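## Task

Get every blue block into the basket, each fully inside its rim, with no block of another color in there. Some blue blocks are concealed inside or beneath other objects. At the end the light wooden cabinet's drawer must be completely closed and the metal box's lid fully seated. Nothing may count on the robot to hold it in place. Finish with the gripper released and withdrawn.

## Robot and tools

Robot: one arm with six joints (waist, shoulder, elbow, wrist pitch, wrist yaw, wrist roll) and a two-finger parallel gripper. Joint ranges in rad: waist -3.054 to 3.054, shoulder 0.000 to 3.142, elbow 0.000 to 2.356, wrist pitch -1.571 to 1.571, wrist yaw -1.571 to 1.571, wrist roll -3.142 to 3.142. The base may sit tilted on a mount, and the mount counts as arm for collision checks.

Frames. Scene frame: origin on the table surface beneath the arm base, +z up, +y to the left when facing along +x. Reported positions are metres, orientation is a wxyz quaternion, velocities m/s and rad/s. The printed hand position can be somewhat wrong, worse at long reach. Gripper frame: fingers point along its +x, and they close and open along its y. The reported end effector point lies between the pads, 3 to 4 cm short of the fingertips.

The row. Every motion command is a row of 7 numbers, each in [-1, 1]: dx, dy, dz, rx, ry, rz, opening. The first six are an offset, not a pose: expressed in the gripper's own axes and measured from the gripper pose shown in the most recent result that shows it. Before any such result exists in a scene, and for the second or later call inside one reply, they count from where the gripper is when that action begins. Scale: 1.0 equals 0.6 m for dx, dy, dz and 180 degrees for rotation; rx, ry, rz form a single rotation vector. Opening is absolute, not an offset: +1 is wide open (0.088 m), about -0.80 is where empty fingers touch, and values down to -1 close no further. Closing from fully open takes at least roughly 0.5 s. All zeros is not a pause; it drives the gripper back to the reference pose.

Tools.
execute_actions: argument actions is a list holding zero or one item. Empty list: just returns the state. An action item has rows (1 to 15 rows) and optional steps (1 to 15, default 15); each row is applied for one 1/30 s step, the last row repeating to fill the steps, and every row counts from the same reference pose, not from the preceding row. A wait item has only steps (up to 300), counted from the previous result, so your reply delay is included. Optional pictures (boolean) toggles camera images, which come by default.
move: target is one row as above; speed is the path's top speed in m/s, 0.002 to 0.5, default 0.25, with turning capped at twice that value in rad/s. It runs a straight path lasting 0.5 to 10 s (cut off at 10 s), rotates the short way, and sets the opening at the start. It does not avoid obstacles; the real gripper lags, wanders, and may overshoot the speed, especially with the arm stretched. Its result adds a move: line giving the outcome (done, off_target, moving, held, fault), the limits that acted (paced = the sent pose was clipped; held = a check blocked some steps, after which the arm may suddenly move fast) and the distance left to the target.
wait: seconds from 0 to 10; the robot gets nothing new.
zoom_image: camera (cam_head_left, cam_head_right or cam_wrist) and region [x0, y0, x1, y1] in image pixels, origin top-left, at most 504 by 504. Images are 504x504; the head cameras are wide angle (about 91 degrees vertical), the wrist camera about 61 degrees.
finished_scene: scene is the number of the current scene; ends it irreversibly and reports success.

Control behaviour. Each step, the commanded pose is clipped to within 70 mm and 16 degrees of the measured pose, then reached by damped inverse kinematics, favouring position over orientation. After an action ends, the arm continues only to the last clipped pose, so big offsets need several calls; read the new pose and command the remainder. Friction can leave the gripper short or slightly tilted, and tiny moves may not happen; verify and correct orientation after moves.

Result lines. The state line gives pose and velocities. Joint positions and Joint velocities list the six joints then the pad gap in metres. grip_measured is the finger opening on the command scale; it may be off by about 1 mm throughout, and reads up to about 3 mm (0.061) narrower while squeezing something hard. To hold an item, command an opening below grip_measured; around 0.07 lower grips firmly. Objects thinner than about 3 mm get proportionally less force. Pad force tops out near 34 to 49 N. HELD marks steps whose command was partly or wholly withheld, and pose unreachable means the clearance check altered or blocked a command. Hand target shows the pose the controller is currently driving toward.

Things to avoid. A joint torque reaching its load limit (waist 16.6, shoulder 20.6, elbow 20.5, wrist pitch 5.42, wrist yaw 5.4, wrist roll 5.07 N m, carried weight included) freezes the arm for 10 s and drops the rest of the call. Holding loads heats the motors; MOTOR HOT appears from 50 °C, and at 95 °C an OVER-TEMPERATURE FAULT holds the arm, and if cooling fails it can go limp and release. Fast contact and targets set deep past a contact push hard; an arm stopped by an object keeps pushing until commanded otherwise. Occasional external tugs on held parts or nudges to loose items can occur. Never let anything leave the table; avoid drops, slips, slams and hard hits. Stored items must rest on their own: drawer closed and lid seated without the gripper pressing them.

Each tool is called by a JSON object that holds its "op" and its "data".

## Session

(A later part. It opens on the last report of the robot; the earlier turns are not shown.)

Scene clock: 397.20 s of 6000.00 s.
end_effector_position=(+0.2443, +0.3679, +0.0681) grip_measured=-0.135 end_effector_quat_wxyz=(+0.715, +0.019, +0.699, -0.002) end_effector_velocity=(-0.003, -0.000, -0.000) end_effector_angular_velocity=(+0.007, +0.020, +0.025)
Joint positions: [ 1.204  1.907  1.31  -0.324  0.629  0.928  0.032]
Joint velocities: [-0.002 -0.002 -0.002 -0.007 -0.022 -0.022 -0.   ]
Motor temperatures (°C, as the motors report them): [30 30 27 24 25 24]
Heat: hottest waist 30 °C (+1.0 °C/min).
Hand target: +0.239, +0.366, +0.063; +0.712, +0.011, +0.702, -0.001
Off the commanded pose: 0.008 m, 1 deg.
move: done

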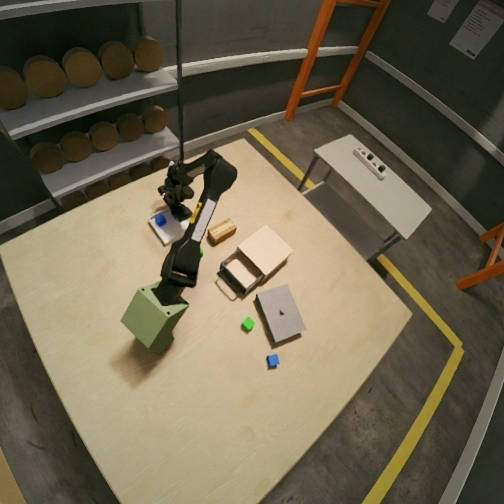

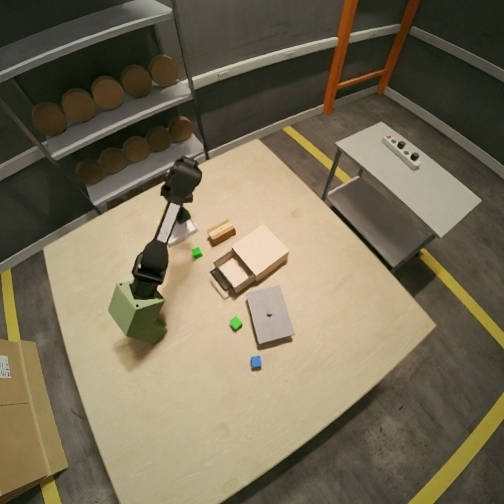

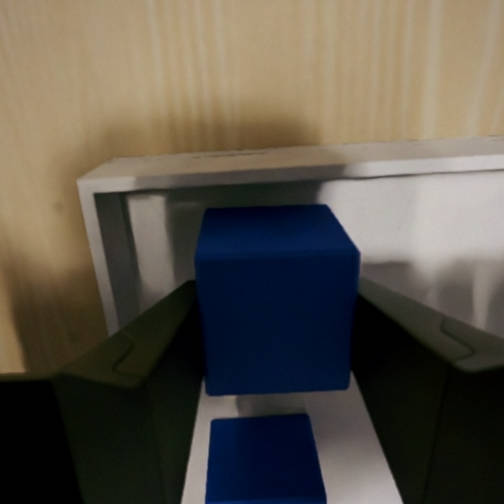

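{"op": "move", "data": {"target": [0.013, -0.005, -0.013, -0.008, 0.006, -0.006, -0.21], "speed": 0.012}}

Scene clock: 404.97 s of 6000.00 s.
end_effector_position=(+0.2412, +0.3666, +0.0656) grip_measured=-0.135 end_effector_quat_wxyz=(+0.712, +0.012, +0.702, -0.000) end_effector_velocity=(-0.001, -0.002, -0.000) end_effector_angular_velocity=(-0.002, +0.009, +0.010)
Joint positions: [ 1.204  1.915  1.31  -0.329  0.627  0.923  0.032]
Joint velocities: [-0.002 -0.002 -0.002 -0.007 -0.007 -0.007  0.   ]
Motor temperatures (°C, as the motors report them): [31 31 27 24 25 24]
Heat: hottest waist 31 °C (+2.0 °C/min).
Hand target: +0.236, +0.365, +0.060; +0.708, +0.003, +0.706, +0.001
Off the commanded pose: 0.007 m, 1 deg.
After step 90, 3.00 s passed at rest.
move: done

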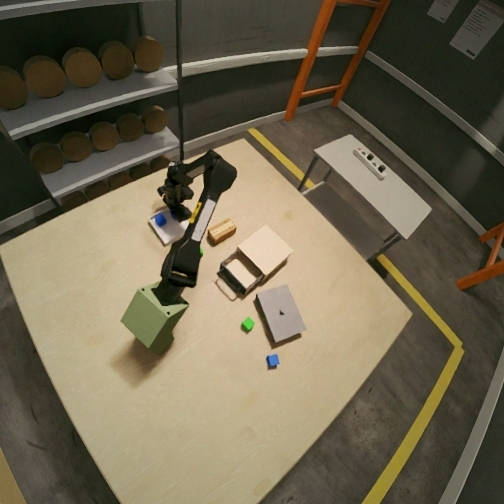

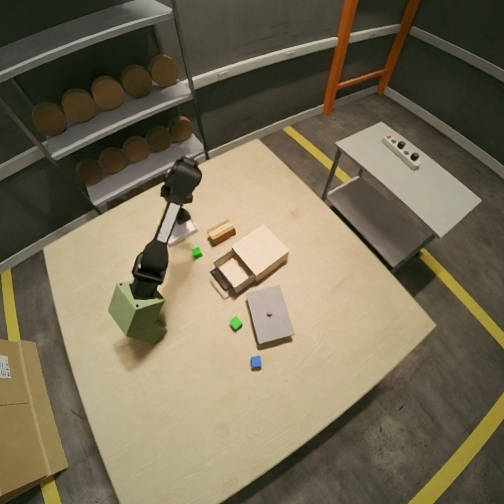

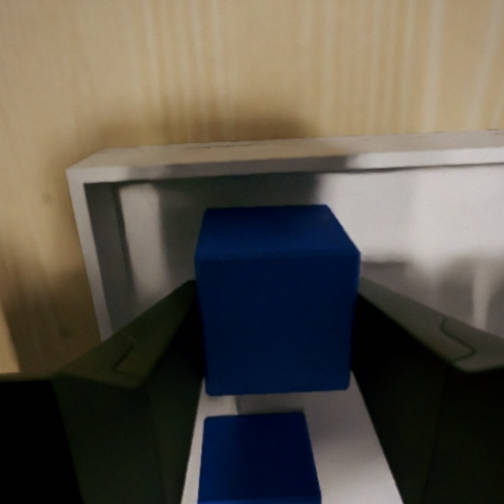

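{"op": "execute_actions", "data": {"actions": [{"rows": [[0.010,-0.0027,-0.0085,-0.0045,0.0036,-0.0035,-0.21],[0.0107,-0.0027,-0.0085,-0.0045,0.0036,-0.0035,-0.21],[0.0114,-0.0027,-0.0085,-0.0045,0.0036,-0.0035,-0.21],[0.0121,-0.0027,-0.0085,-0.0045,0.0036,-0.0035,-0.21],[0.0128,-0.0027,-0.0085,-0.0045,0.0036,-0.0035,-0.21],[0.0135,-0.0027,-0.0085,-0.0045,0.0036,-0.0035,-0.21],[0.0143,-0.0027,-0.0085,-0.0045,0.0036,-0.0035,-0.21]], "steps": 15}], "pictures": false}}

Scene clock: 412.00 s of 6000.00 s.
end_effector_position=(+0.2407, +0.3667, +0.0650) grip_measured=-0.135 end_effector_quat_wxyz=(+0.712, +0.009, +0.702, +0.002) end_effector_velocity=(-0.001, -0.002, -0.001) end_effector_angular_velocity=(+0.003, +0.020, +0.007)
Joint positions: [ 1.204  1.917  1.31  -0.327  0.627  0.917  0.032]
Joint velocities: [-0.007 -0.002 -0.002 -0.007 -0.022 -0.007 -0.   ]
Motor temperatures (°C, as the motors report them): [32 31 27 24 25 24]
Heat: hottest waist 32 °C (+3.0 °C/min).
Hand target: +0.236, +0.365, +0.057; +0.708, +0.003, +0.706, +0.001
Off the commanded pose: 0.009 m, 1 deg.
Steps of this call (steps 1 to 90: nothing new was sent; then 3.53 s passed at rest; steps 91 to 105: all 15 steps of this action). Readings (end_effector_position):
91: (+0.2412, +0.3666, +0.0656)
92: (+0.2411, +0.3666, +0.0655)
94: (+0.2410, +0.3666, +0.0654)
98: (+0.2408, +0.3666, +0.0651)
105: the state above

Contact at 0.065. Release and lift.

{"op": "execute_actions", "data": {"actions": [{"rows": [[0,0,0,0,0,0,-0.17],[0,0,0,0,0,0,-0.14],[0,0,0,0,0,0,-0.11],[0,0,0,0,0,0,-0.08],[0,0,0,0,0,0,-0.05],[0,0,0,0,0,0,-0.02],[0,0,0,0,0,0,0.02],[0,0,0,0,0,0,0.06],[0,0,0,0,0,0,0.09]], "steps": 15}], "pictures": false}}

{"op": "move", "data": {"target": [-0.11, 0.003, 0, 0, 0, 0, 0.09], "speed": 0.08}}

Scene clock: 418.73 s of 6000.00 s.
end_effector_position=(+0.2408, +0.3667, +0.0650) grip_measured=+0.065 end_effector_quat_wxyz=(+0.712, +0.009, +0.702, +0.002) end_effector_velocity=(+0.002, +0.001, +0.001) end_effector_angular_velocity=(+0.011, -0.001, -0.001)
Joint positions: [ 1.204  1.917  1.31  -0.327  0.627  0.917  0.042]
Joint velocities: [-0.002 -0.007 -0.002  0.007 -0.007 -0.007  0.009]
Motor temperatures (°C, as the motors report them): [32 31 27 24 25 24]
Heat: hottest waist 32 °C (+3.0 °C/min).
Hand target: +0.241, +0.367, +0.065; +0.712, +0.009, +0.702, +0.002
Off the commanded pose: 0.000 m, 0 deg.
Steps of this call (steps 1 to 90: nothing new was sent; then 3.23 s passed at rest; steps 91 to 105: all 15 steps of this action). Readings (end_effector_position):
91: (+0.2408, +0.3667, +0.0650)
92: (+0.2408, +0.3667, +0.0650)
94: (+0.2408, +0.3667, +0.0650)
98: (+0.2408, +0.3667, +0.0650)
105: the state above

Scene clock: 420.27 s of 6000.00 s.
end_effector_position=(+0.2345, +0.3644, +0.1245) grip_measured=+0.087 end_effector_quat_wxyz=(+0.709, -0.000, +0.705, +0.002) end_effector_velocity=(-0.004, -0.005, +0.002) end_effector_angular_velocity=(-0.016, +0.019, +0.029)
Joint positions: [ 1.309  1.792  1.311 -0.54   0.686  1.026  0.043]
Joint velocities: [ 0.002 -0.007 -0.002 -0.037 -0.007 -0.007 -0.   ]
Motor temperatures (°C, as the motors report them): [32 31 27 24 25 24]
Heat: hottest waist 32 °C (+3.0 °C/min).
Hand target: +0.240, +0.367, +0.131; +0.712, +0.009, +0.702, +0.002
Off the commanded pose: 0.009 m, 1 deg.
move: off_target

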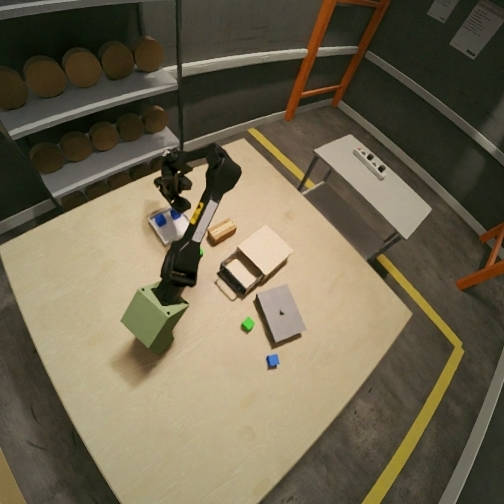

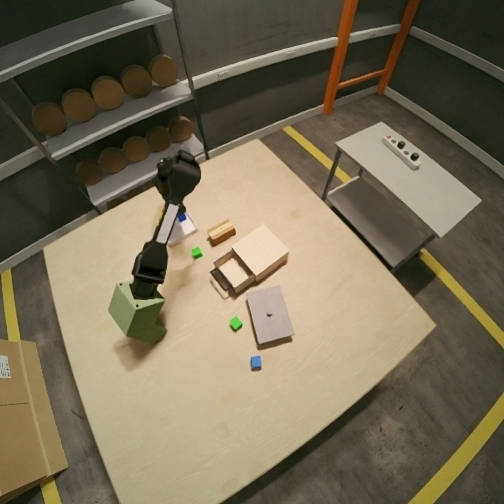

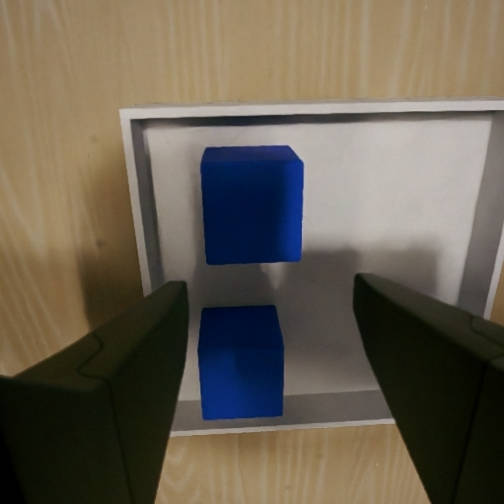

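{"op": "move", "data": {"target": [0.0136, -0.635, -0.058, -0.03, 0, 0, 0.09], "speed": 0.2}}

Scene clock: 428.40 s of 6000.00 s.
end_effector_position=(+0.1964, -0.0148, +0.1140) grip_measured=+0.087 end_effector_quat_wxyz=(+0.707, -0.035, +0.705, +0.033) end_effector_velocity=(-0.005, -0.003, -0.000) end_effector_angular_velocity=(+0.012, +0.016, +0.004)
Joint positions: [-0.147  0.941  0.187 -0.022 -0.329 -0.181  0.043]
Joint velocities: [-0.037  0.017 -0.002 -0.007 -0.037 -0.037 -0.   ]
Motor temperatures (°C, as the motors report them): [32 32 27 24 25 24]
Heat: hottest waist 32 °C (+3.0 °C/min).
Hand target: +0.197, -0.015, +0.114; +0.707, -0.035, +0.706, +0.035
Off the commanded pose: 0.005 m, 0 deg.
After step 90, 2.60 s passed at rest.
move: done

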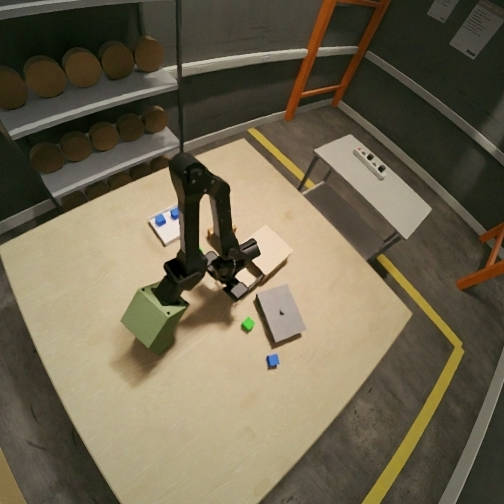

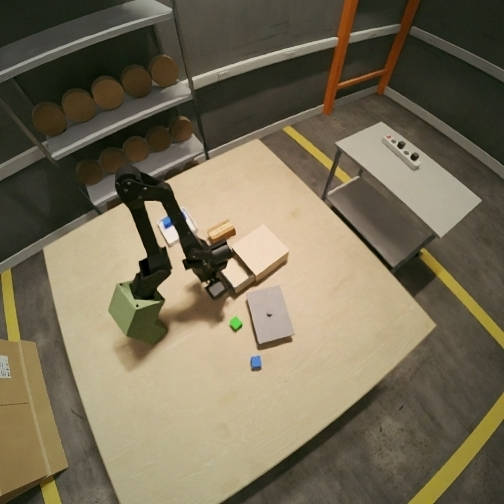

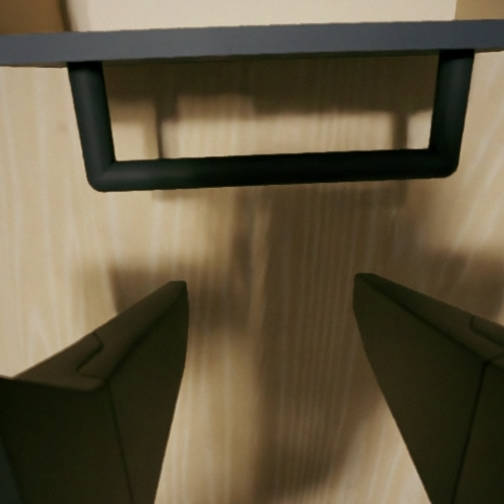

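Aligned. Descend to z≈0.08, then push along +Z.

{"op": "move", "data": {"target": [0.06, -0.004, 0.008, 0, 0, 0, 0.09], "speed": 0.06}}

{"op": "move", "data": {"target": [0.0, 0.0, 0.165, 0, 0, 0, 0.09], "speed": 0.035}}

Scene clock: 440.83 s of 6000.00 s.
end_effector_position=(+0.2011, -0.0166, +0.0797) grip_measured=+0.087 end_effector_quat_wxyz=(+0.708, -0.036, +0.705, +0.034) end_effector_velocity=(-0.002, +0.001, -0.003) end_effector_angular_velocity=(+0.010, +0.012, -0.009)
Joint positions: [-0.086  1.243  0.201  0.28  -0.287 -0.14   0.043]
Joint velocities: [ 0.002  0.022  0.002  0.007 -0.007  0.007 -0.   ]
Motor temperatures (°C, as the motors report them): [31 30 27 24 25 24]
Heat: hottest waist 31 °C (+1.0 °C/min).
Hand target: +0.202, -0.017, +0.078; +0.707, -0.035, +0.705, +0.033
Off the commanded pose: 0.002 m, 0 deg.
After step 90, 8.37 s passed at rest.
move: done

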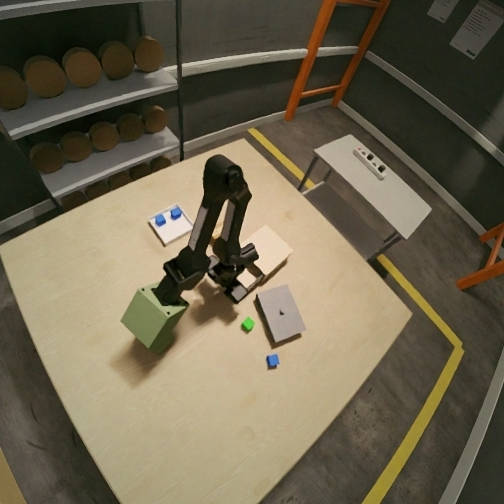

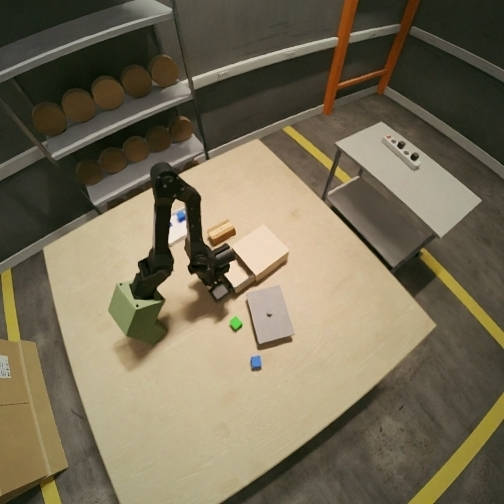

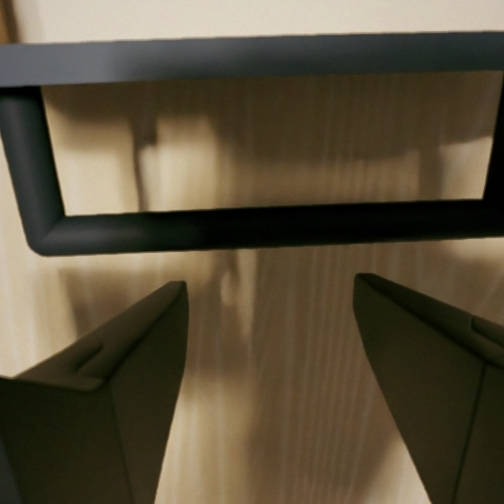

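Scene clock: 444.00 s of 6000.00 s.
end_effector_position=(+0.2960, -0.0073, +0.0820) grip_measured=+0.087 end_effector_quat_wxyz=(+0.707, -0.036, +0.706, +0.036) end_effector_velocity=(-0.001, +0.004, -0.000) end_effector_angular_velocity=(+0.024, +0.007, -0.007)
Joint positions: [-0.033  1.288  0.584 -0.05  -0.25  -0.105  0.043]
Joint velocities: [ 0.002  0.002  0.002 -0.007 -0.022  0.007 -0.   ]
Motor temperatures (°C, as the motors report them): [30 30 27 24 25 24]
Heat: hottest waist 30 °C (+0.0 °C/min).
Hand target: +0.300, -0.007, +0.081; +0.708, -0.036, +0.705, +0.034
Off the commanded pose: 0.004 m, 0 deg.
move: done

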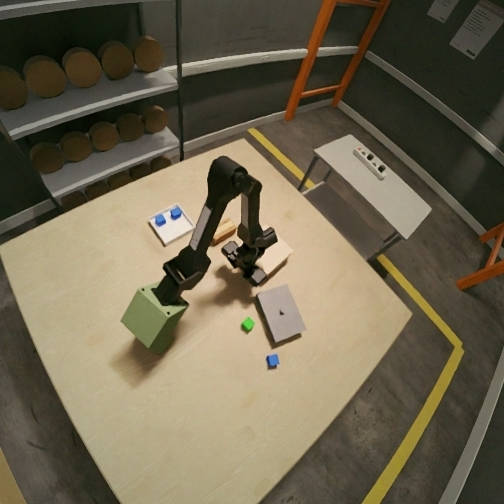

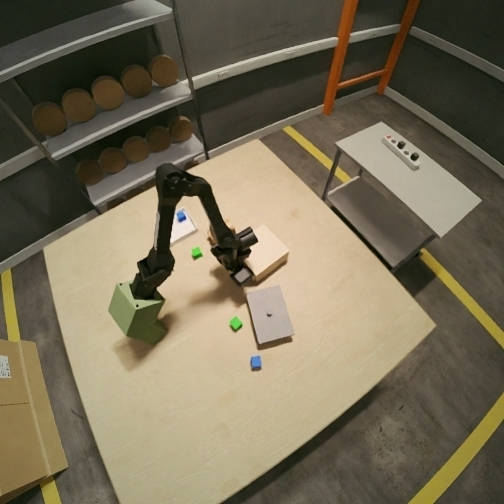

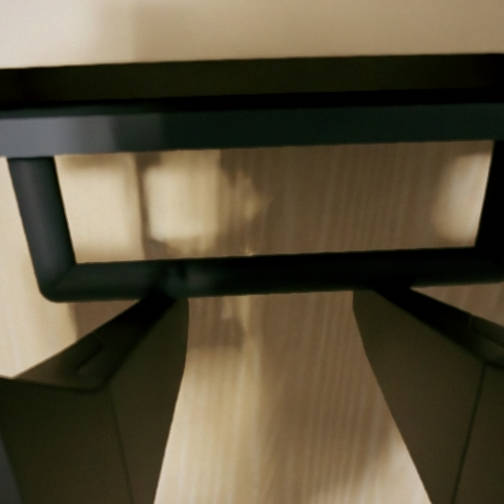

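{"op": "move", "data": {"target": [0.003, 0.0, 0.033, 0, 0, 0, 0.09], "speed": 0.015}}

Scene clock: 448.30 s of 6000.00 s.
end_effector_position=(+0.3100, -0.0060, +0.0822) grip_measured=+0.087 end_effector_quat_wxyz=(+0.704, -0.036, +0.708, +0.036) end_effector_velocity=(-0.004, +0.000, -0.000) end_effector_angular_velocity=(+0.006, +0.021, +0.000)
Joint positions: [-0.028  1.309  0.65  -0.101 -0.247 -0.102  0.043]
Joint velocities: [-0.002  0.002  0.002 -0.022 -0.007 -0.007 -0.   ]
Motor temperatures (°C, as the motors report them): [30 30 27 24 25 24]
Heat: hottest waist 30 °C (+0.0 °C/min).
Hand target: +0.316, -0.005, +0.080; +0.707, -0.036, +0.706, +0.036
Off the commanded pose: 0.006 m, 0 deg.
move: done

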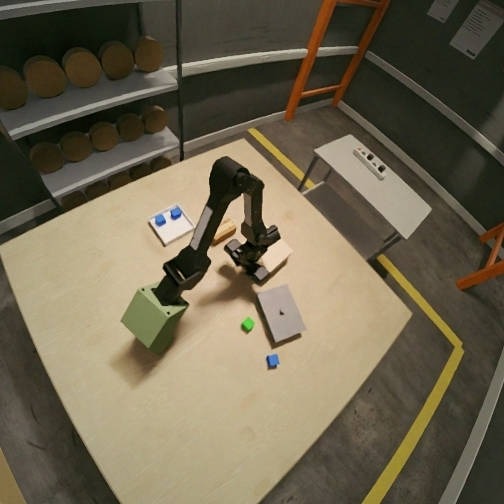

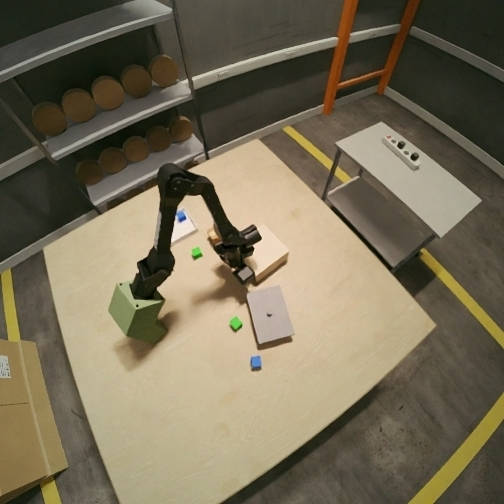

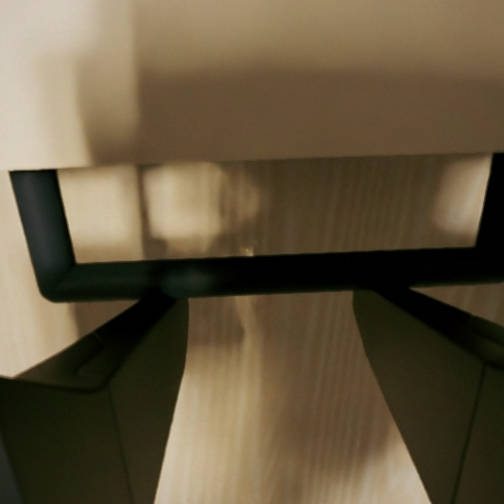

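{"op": "move", "data": {"target": [0.003, 0.0, 0.014, 0, -0.002, 0, 0.09], "speed": 0.01}}

Scene clock: 451.80 s of 6000.00 s.
end_effector_position=(+0.3105, -0.0059, +0.0822) grip_measured=+0.087 end_effector_quat_wxyz=(+0.702, -0.035, +0.711, +0.036) end_effector_velocity=(-0.003, +0.000, +0.001) end_effector_angular_velocity=(+0.006, +0.016, +0.001)
Joint positions: [-0.028  1.313  0.659 -0.114 -0.247 -0.102  0.043]
Joint velocities: [-0.002 -0.002  0.002 -0.022 -0.007 -0.007  0.   ]
Motor temperatures (°C, as the motors report them): [30 30 27 24 25 24]
Heat: hottest waist 30 °C (+0.0 °C/min).
Hand target: +0.318, -0.005, +0.081; +0.707, -0.035, +0.706, +0.036
Off the commanded pose: 0.008 m, 1 deg.
move: done

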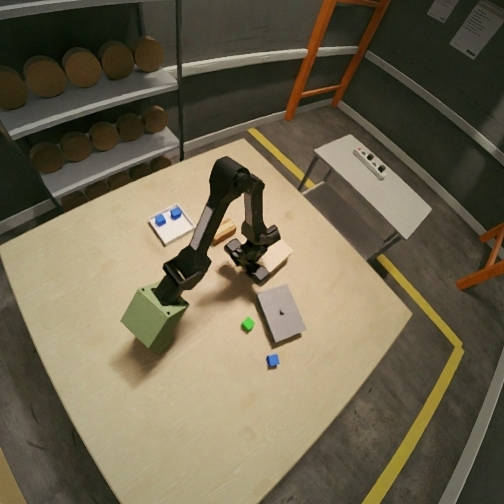

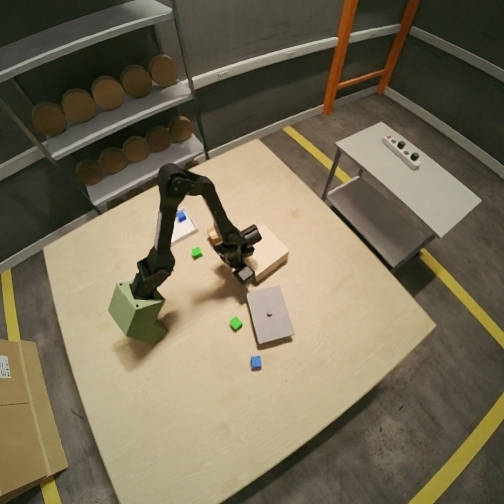

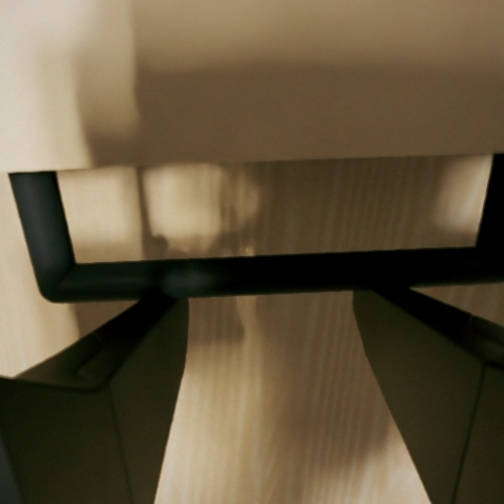

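{"op": "move", "data": {"target": [-0.1, 0.0, -0.035, 0, -0.004, 0, 0.09], "speed": 0.08}}

Scene clock: 459.67 s of 6000.00 s.
end_effector_position=(+0.2925, -0.0082, +0.1406) grip_measured=+0.087 end_effector_quat_wxyz=(+0.706, -0.034, +0.706, +0.035) end_effector_velocity=(-0.005, +0.001, +0.004) end_effector_angular_velocity=(+0.014, +0.017, -0.022)
Joint positions: [-0.12   1.023  0.594 -0.345 -0.313 -0.164  0.043]
Joint velocities: [-0.012 -0.017 -0.002 -0.037 -0.022  0.007 -0.   ]
Motor temperatures (°C, as the motors report them): [30 30 27 25 25 24]
Heat: hottest waist 30 °C (-1.0 °C/min).
Hand target: +0.290, -0.008, +0.142; +0.706, -0.035, +0.706, +0.036
Off the commanded pose: 0.003 m, 0 deg.
After step 90, 3.60 s passed at rest.
move: done

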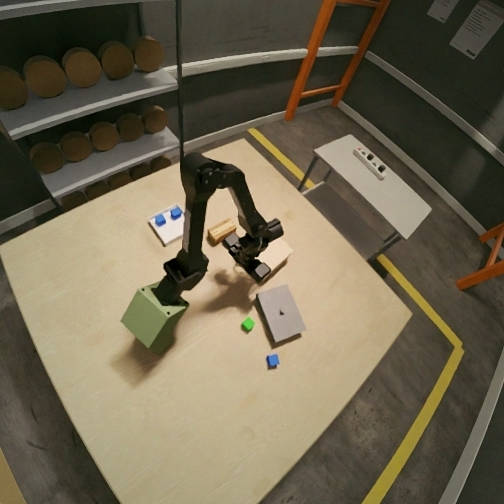

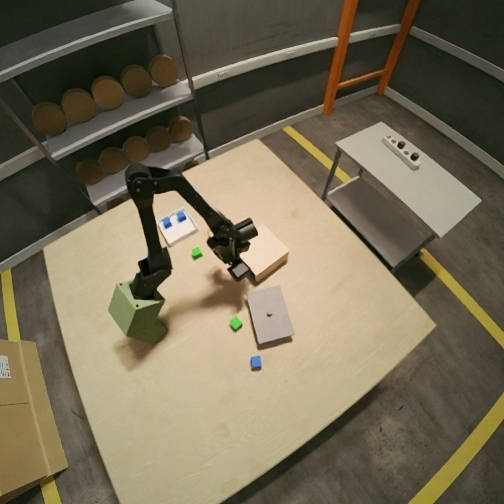

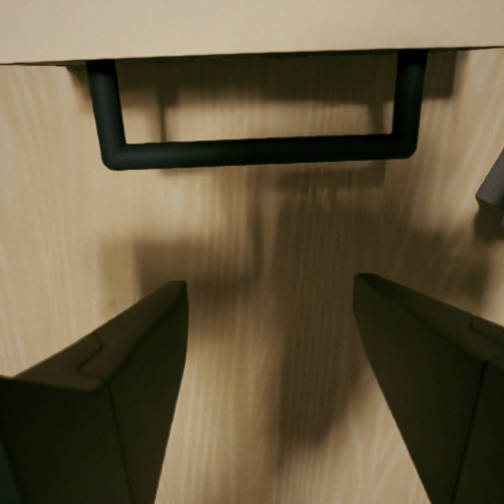

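{"op": "move", "data": {"target": [-0.032, -0.3657, 0.03, 0.148, 0, 0, -0.05], "speed": 0.16}}

Scene clock: 465.10 s of 6000.00 s.
end_effector_position=(+0.3311, -0.2211, +0.1598) grip_measured=-0.047 end_effector_quat_wxyz=(+0.695, +0.127, +0.696, -0.129) end_effector_velocity=(+0.000, +0.001, +0.001) end_effector_angular_velocity=(+0.017, +0.010, -0.027)
Joint positions: [-0.81   1.68   1.178 -0.61  -0.732 -0.345  0.037]
Joint velocities: [-0.002  0.012  0.022 -0.037 -0.007  0.007 -0.001]
Motor temperatures (°C, as the motors report them): [29 30 27 25 25 24]
Heat: hottest shoulder 30 °C (-1.0 °C/min).
Hand target: +0.331, -0.224, +0.159; +0.694, +0.129, +0.697, -0.129
Off the commanded pose: 0.004 m, 0 deg.
After step 90, 0.47 s passed at rest.
move: done

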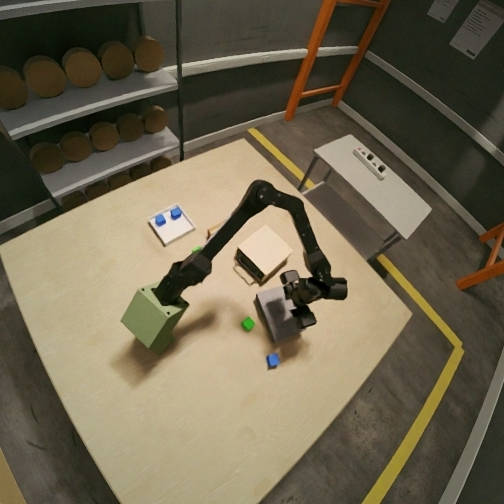

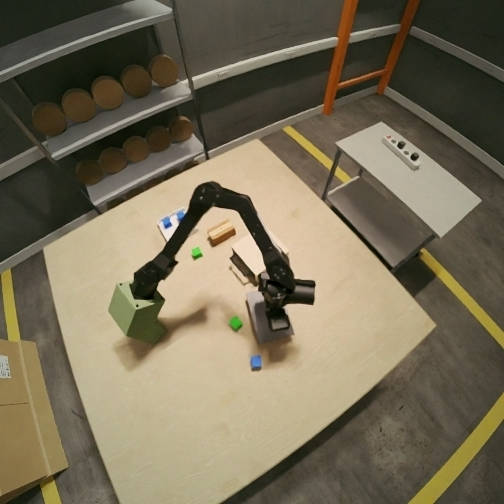

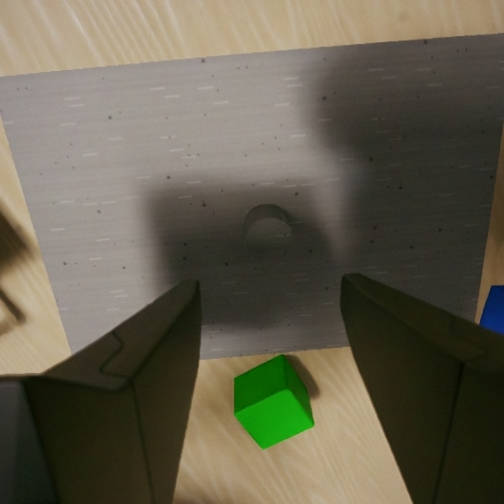

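{"op": "zoom_image", "data": {"camera": "cam_wrist", "region": [205, 170, 331, 296]}}

Region (205, 170, 331, 296) of cam_wrist's 504x504 image, scaled by 4.000, with more detail than that image has.

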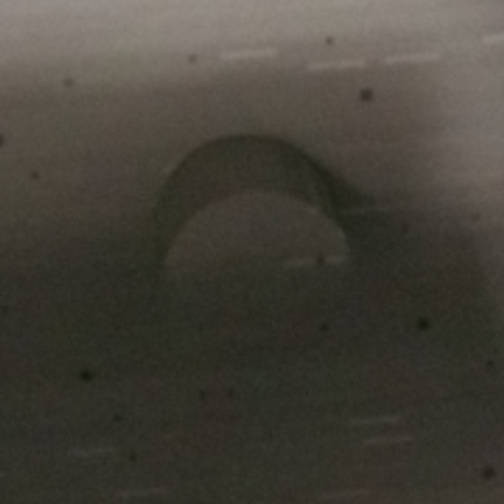

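{"op": "execute_actions", "data": {"actions": []}}

Scene clock: 479.90 s of 6000.00 s.
end_effector_position=(+0.3312, -0.2215, +0.1599) grip_measured=-0.047 end_effector_quat_wxyz=(+0.694, +0.128, +0.696, -0.129) end_effector_velocity=(-0.001, +0.005, +0.001) end_effector_angular_velocity=(+0.026, -0.002, +0.006)
Joint positions: [-0.811  1.681  1.18  -0.612 -0.732 -0.345  0.037]
Joint velocities: [-0.002 -0.002 -0.002 -0.022 -0.022 -0.022 -0.   ]
Motor temperatures (°C, as the motors report them): [31 30 27 24 25 24]
Heat: hottest waist 31 °C (-1.0 °C/min).
Hand target: +0.331, -0.224, +0.159; +0.694, +0.129, +0.696, -0.129
Off the commanded pose: 0.003 m, 0 deg.
Steps of this call (steps 1 to 90: nothing new was sent; then 11.80 s passed at rest). Readings (end_effector_position):
1: (+0.3311, -0.2213, +0.1599)
2: (+0.3312, -0.2213, +0.1599)
4: (+0.3311, -0.2213, +0.1598)
8: (+0.3311, -0.2214, +0.1598)
90: the state above

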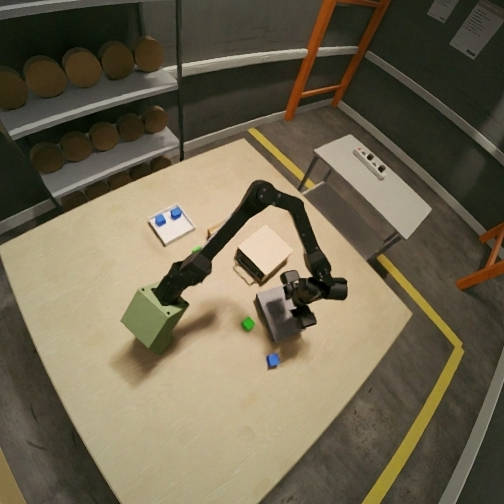

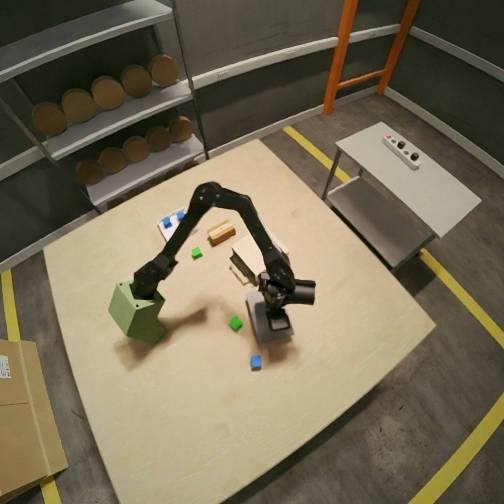

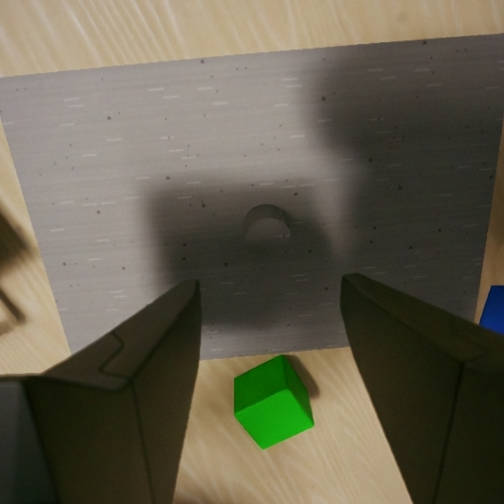

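{"op": "move", "data": {"target": [0.075, -0.004, 0, -0.008, 0, 0, -0.05], "speed": 0.06}}

Scene clock: 483.13 s of 6000.00 s.
end_effector_position=(+0.3358, -0.2238, +0.1198) grip_measured=-0.047 end_effector_quat_wxyz=(+0.701, +0.113, +0.694, -0.117) end_effector_velocity=(+0.001, -0.002, -0.001) end_effector_angular_velocity=(-0.012, -0.006, +0.005)
Joint positions: [-0.73   1.758  1.155 -0.43  -0.696 -0.278  0.037]
Joint velocities: [ 0.002  0.002 -0.002  0.022  0.007  0.007  0.   ]
Motor temperatures (°C, as the motors report them): [32 30 27 24 25 24]
Heat: hottest waist 32 °C (+0.0 °C/min).
Hand target: +0.330, -0.224, +0.115; +0.696, +0.119, +0.698, -0.120
Off the commanded pose: 0.007 m, 1 deg.
move: done

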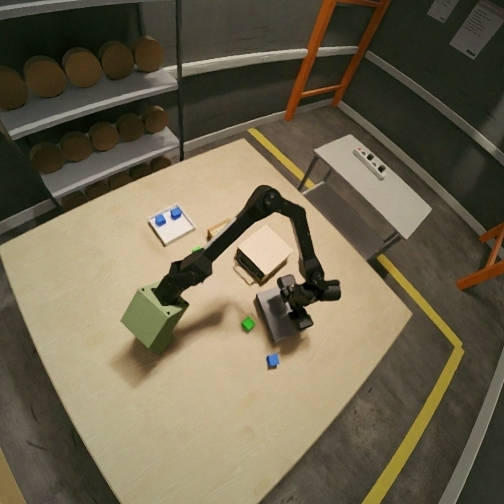

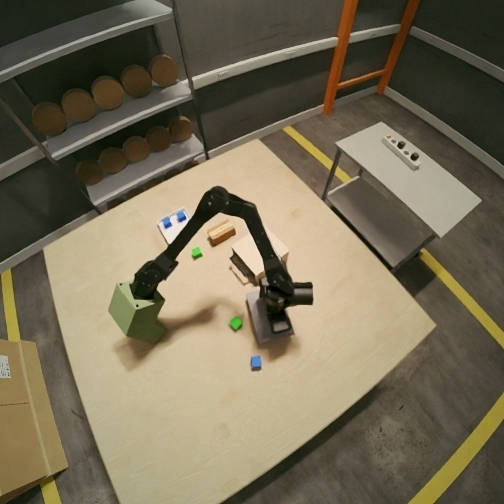

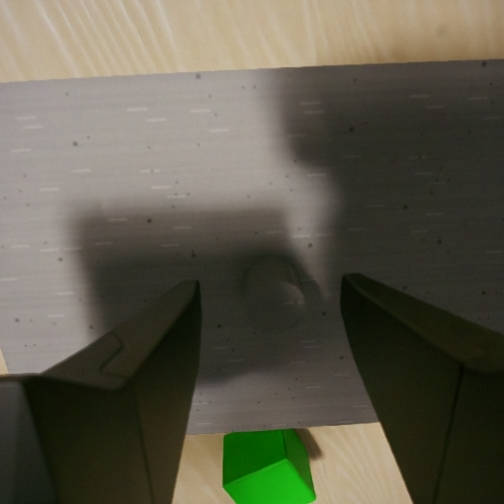

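{"op": "zoom_image", "data": {"camera": "cam_wrist", "region": [170, 220, 370, 380]}}

Region (170, 220, 370, 380) of cam_wrist's 504x504 image, scaled by 2.520, with more detail than that image has; it fills the top 403 rows of this view, and the rest is white.

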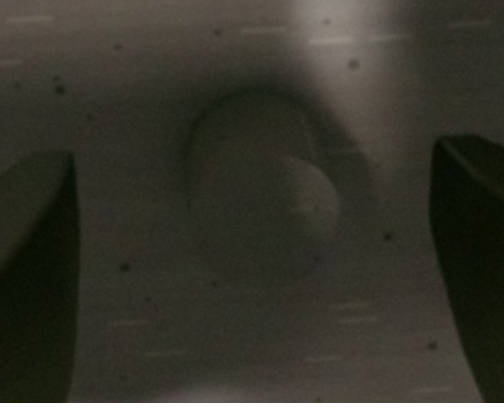

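{"op": "move", "data": {"target": [0.047, -0.005, -0.016, 0, 0.004, 0.001, -0.05], "speed": 0.025}}

Scene clock: 503.27 s of 6000.00 s.
end_effector_position=(+0.3317, -0.2240, +0.0961) grip_measured=-0.047 end_effector_quat_wxyz=(+0.702, +0.109, +0.694, -0.112) end_effector_velocity=(+0.001, -0.000, +0.001) end_effector_angular_velocity=(+0.001, -0.009, +0.010)
Joint positions: [-0.692  1.808  1.132 -0.33  -0.679 -0.248  0.037]
Joint velocities: [-0.002 -0.002 -0.002  0.007 -0.007 -0.007 -0.   ]
Motor temperatures (°C, as the motors report them): [32 30 27 24 25 24]
Heat: hottest waist 32 °C (+2.0 °C/min).
Hand target: +0.326, -0.224, +0.092; +0.697, +0.115, +0.698, -0.116
Off the commanded pose: 0.007 m, 1 deg.
After step 90, 15.67 s passed at rest.
move: done

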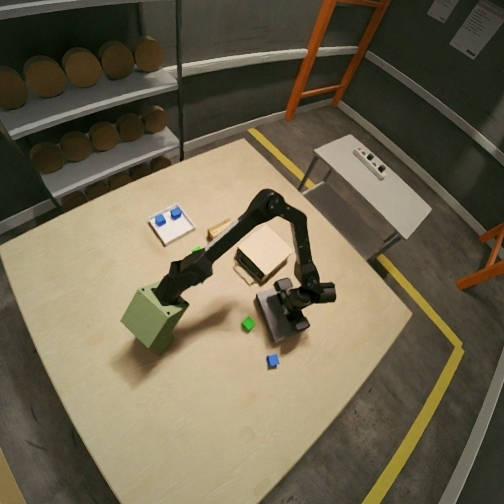

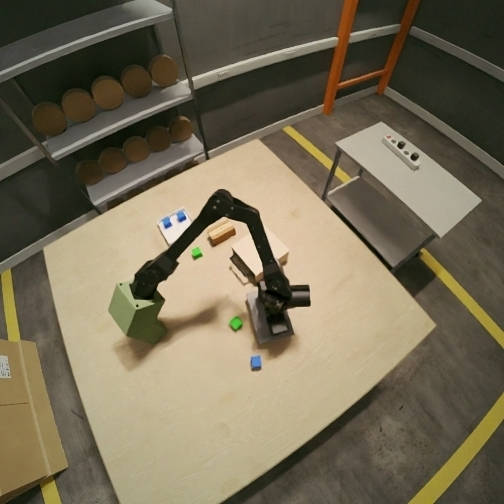

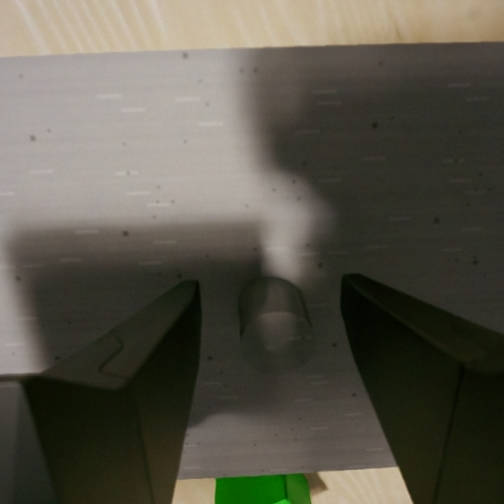

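{"op": "execute_actions", "data": {"actions": [{"rows": [[0.007,-0.003,-0.009,0,0,0,-0.15],[0.007,-0.003,-0.009,0,0,0,-0.25],[0.007,-0.003,-0.009,0,0,0,-0.33],[0.007,-0.003,-0.009,0,0,0,-0.38],[0.007,-0.003,-0.009,0,0,0,-0.41],[0.007,-0.003,-0.009,0,0,0,-0.43],[0.007,-0.003,-0.009,0,0,0,-0.45],[0.007,-0.003,-0.009,0,0,0,-0.47],[0.007,-0.003,-0.009,0,0,0,-0.49],[0.007,-0.003,-0.009,0,0,0,-0.51],[0.007,-0.003,-0.009,0,0,0,-0.53],[0.007,-0.003,-0.009,0,0,0,-0.55]], "steps": 15}]}}

Scene clock: 511.80 s of 6000.00 s.
end_effector_position=(+0.3302, -0.2244, +0.0945) grip_measured=-0.474 end_effector_quat_wxyz=(+0.705, +0.107, +0.692, -0.111) end_effector_velocity=(+0.000, +0.003, +0.001) end_effector_angular_velocity=(+0.020, -0.007, +0.002)
Joint positions: [-0.692  1.809  1.118 -0.306 -0.68  -0.248  0.016]
Joint velocities: [-0.002 -0.002 -0.002 -0.007 -0.022 -0.007 -0.   ]
Motor temperatures (°C, as the motors report them): [32 30 27 24 25 24]
Heat: hottest waist 32 °C (+2.0 °C/min).
Hand target: +0.326, -0.224, +0.092; +0.702, +0.109, +0.694, -0.112
Off the commanded pose: 0.005 m, 1 deg.
Steps of this call (steps 1 to 90: nothing new was sent; then 5.03 s passed at rest; steps 91 to 105: all 15 steps of this action). Readings (end_effector_position):
91: (+0.3320, -0.2243, +0.0957)
92: (+0.3319, -0.2244, +0.0955)
94: (+0.3311, -0.2244, +0.0950)
98: (+0.3304, -0.2243, +0.0946)
105: the state above

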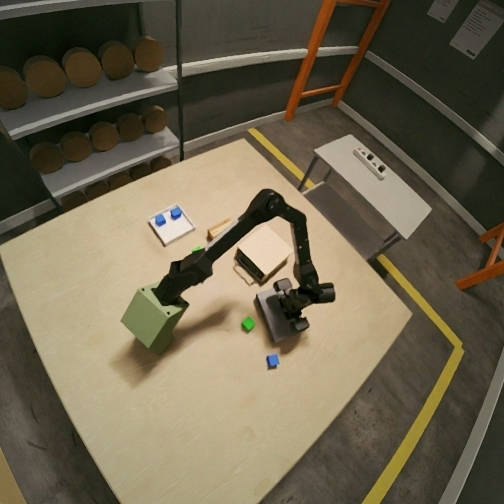

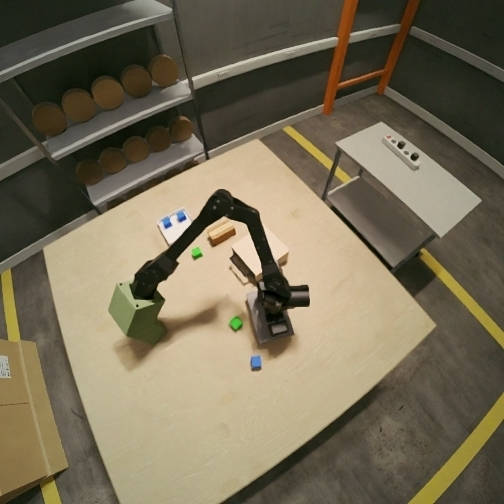

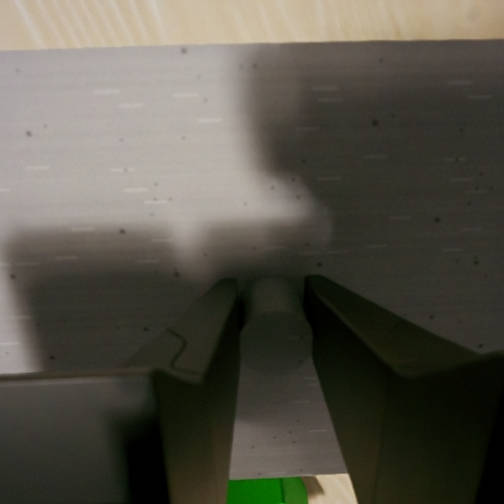

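{"op": "move", "data": {"target": [-0.09, 0, 0.002, 0, 0, 0, -0.55], "speed": 0.04}}

Scene clock: 552.37 s of 6000.00 s.
end_effector_position=(+0.3231, -0.2223, +0.1406) grip_measured=-0.474 end_effector_quat_wxyz=(+0.697, +0.116, +0.698, -0.112) end_effector_velocity=(-0.003, +0.003, +0.001) end_effector_angular_velocity=(+0.014, +0.008, -0.009)
Joint positions: [-0.787  1.714  1.136 -0.519 -0.728 -0.36   0.016]
Joint velocities: [-0.002 -0.002 -0.002 -0.022 -0.007 -0.007 -0.   ]
Motor temperatures (°C, as the motors report them): [33 31 26 25 25 24]
Heat: hottest waist 33 °C (+1.0 °C/min).
Hand target: +0.330, -0.224, +0.148; +0.705, +0.106, +0.692, -0.111
Off the commanded pose: 0.011 m, 2 deg.
After step 90, 35.90 s passed at rest.
move: off_target

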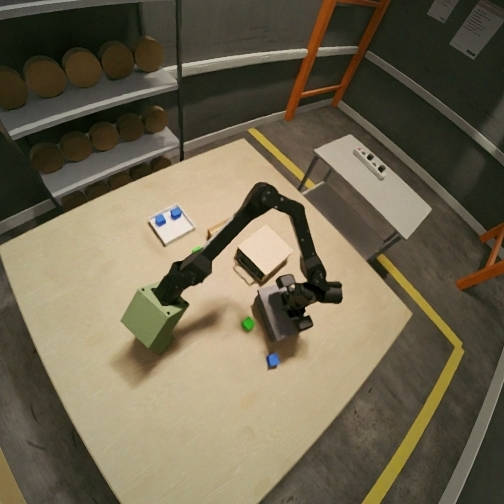

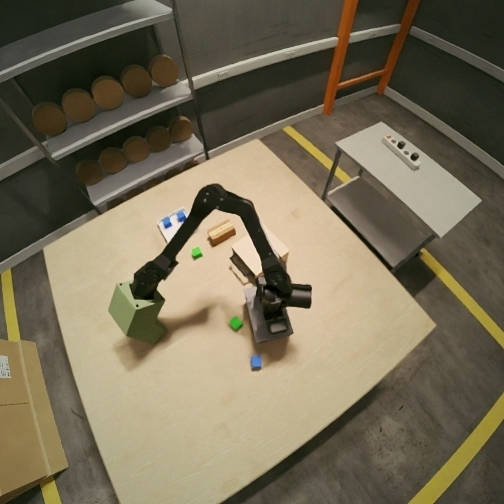

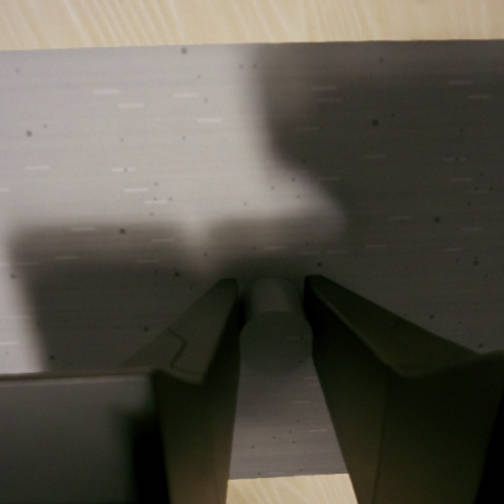

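{"op": "move", "data": {"target": [-0.016, 0.057, -0.209, 0, 0, 0, -0.55], "speed": 0.1}}

Scene clock: 563.03 s of 6000.00 s.
end_effector_position=(+0.2153, -0.1497, +0.1479) grip_measured=-0.474 end_effector_quat_wxyz=(+0.694, +0.120, +0.701, -0.112) end_effector_velocity=(-0.007, +0.003, +0.002) end_effector_angular_velocity=(-0.004, +0.010, -0.006)
Joint positions: [-0.85   1.417  0.577 -0.324 -0.755 -0.441  0.016]
Joint velocities: [-0.007 -0.017 -0.022 -0.007  0.007 -0.007  0.   ]
Motor temperatures (°C, as the motors report them): [34 32 27 25 25 24]
Heat: hottest waist 34 °C (+2.0 °C/min).
Hand target: +0.215, -0.150, +0.150; +0.697, +0.116, +0.698, -0.112
Off the commanded pose: 0.003 m, 1 deg.
After step 90, 5.93 s passed at rest.
move: done

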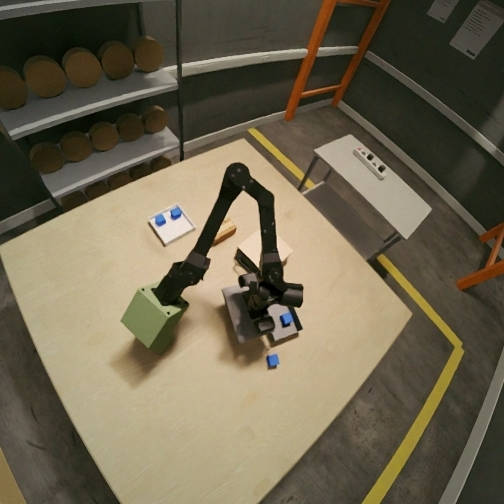

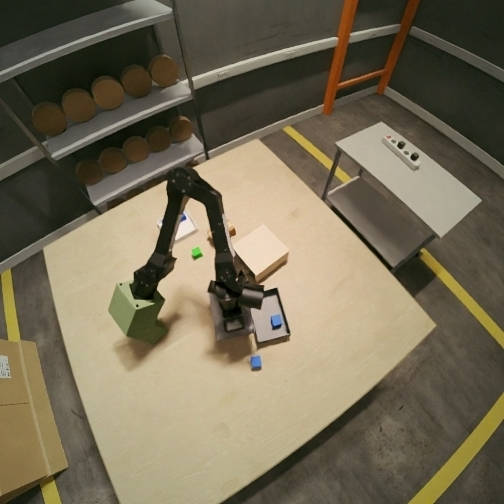

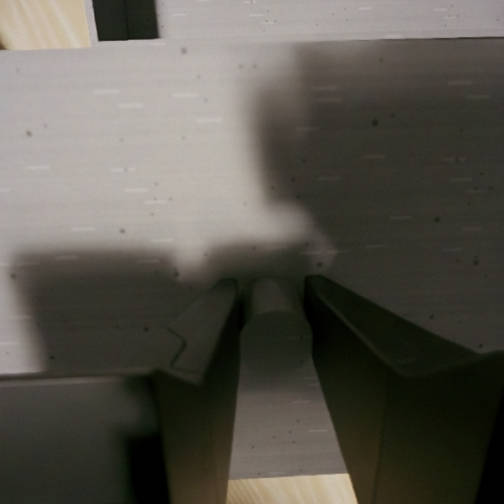

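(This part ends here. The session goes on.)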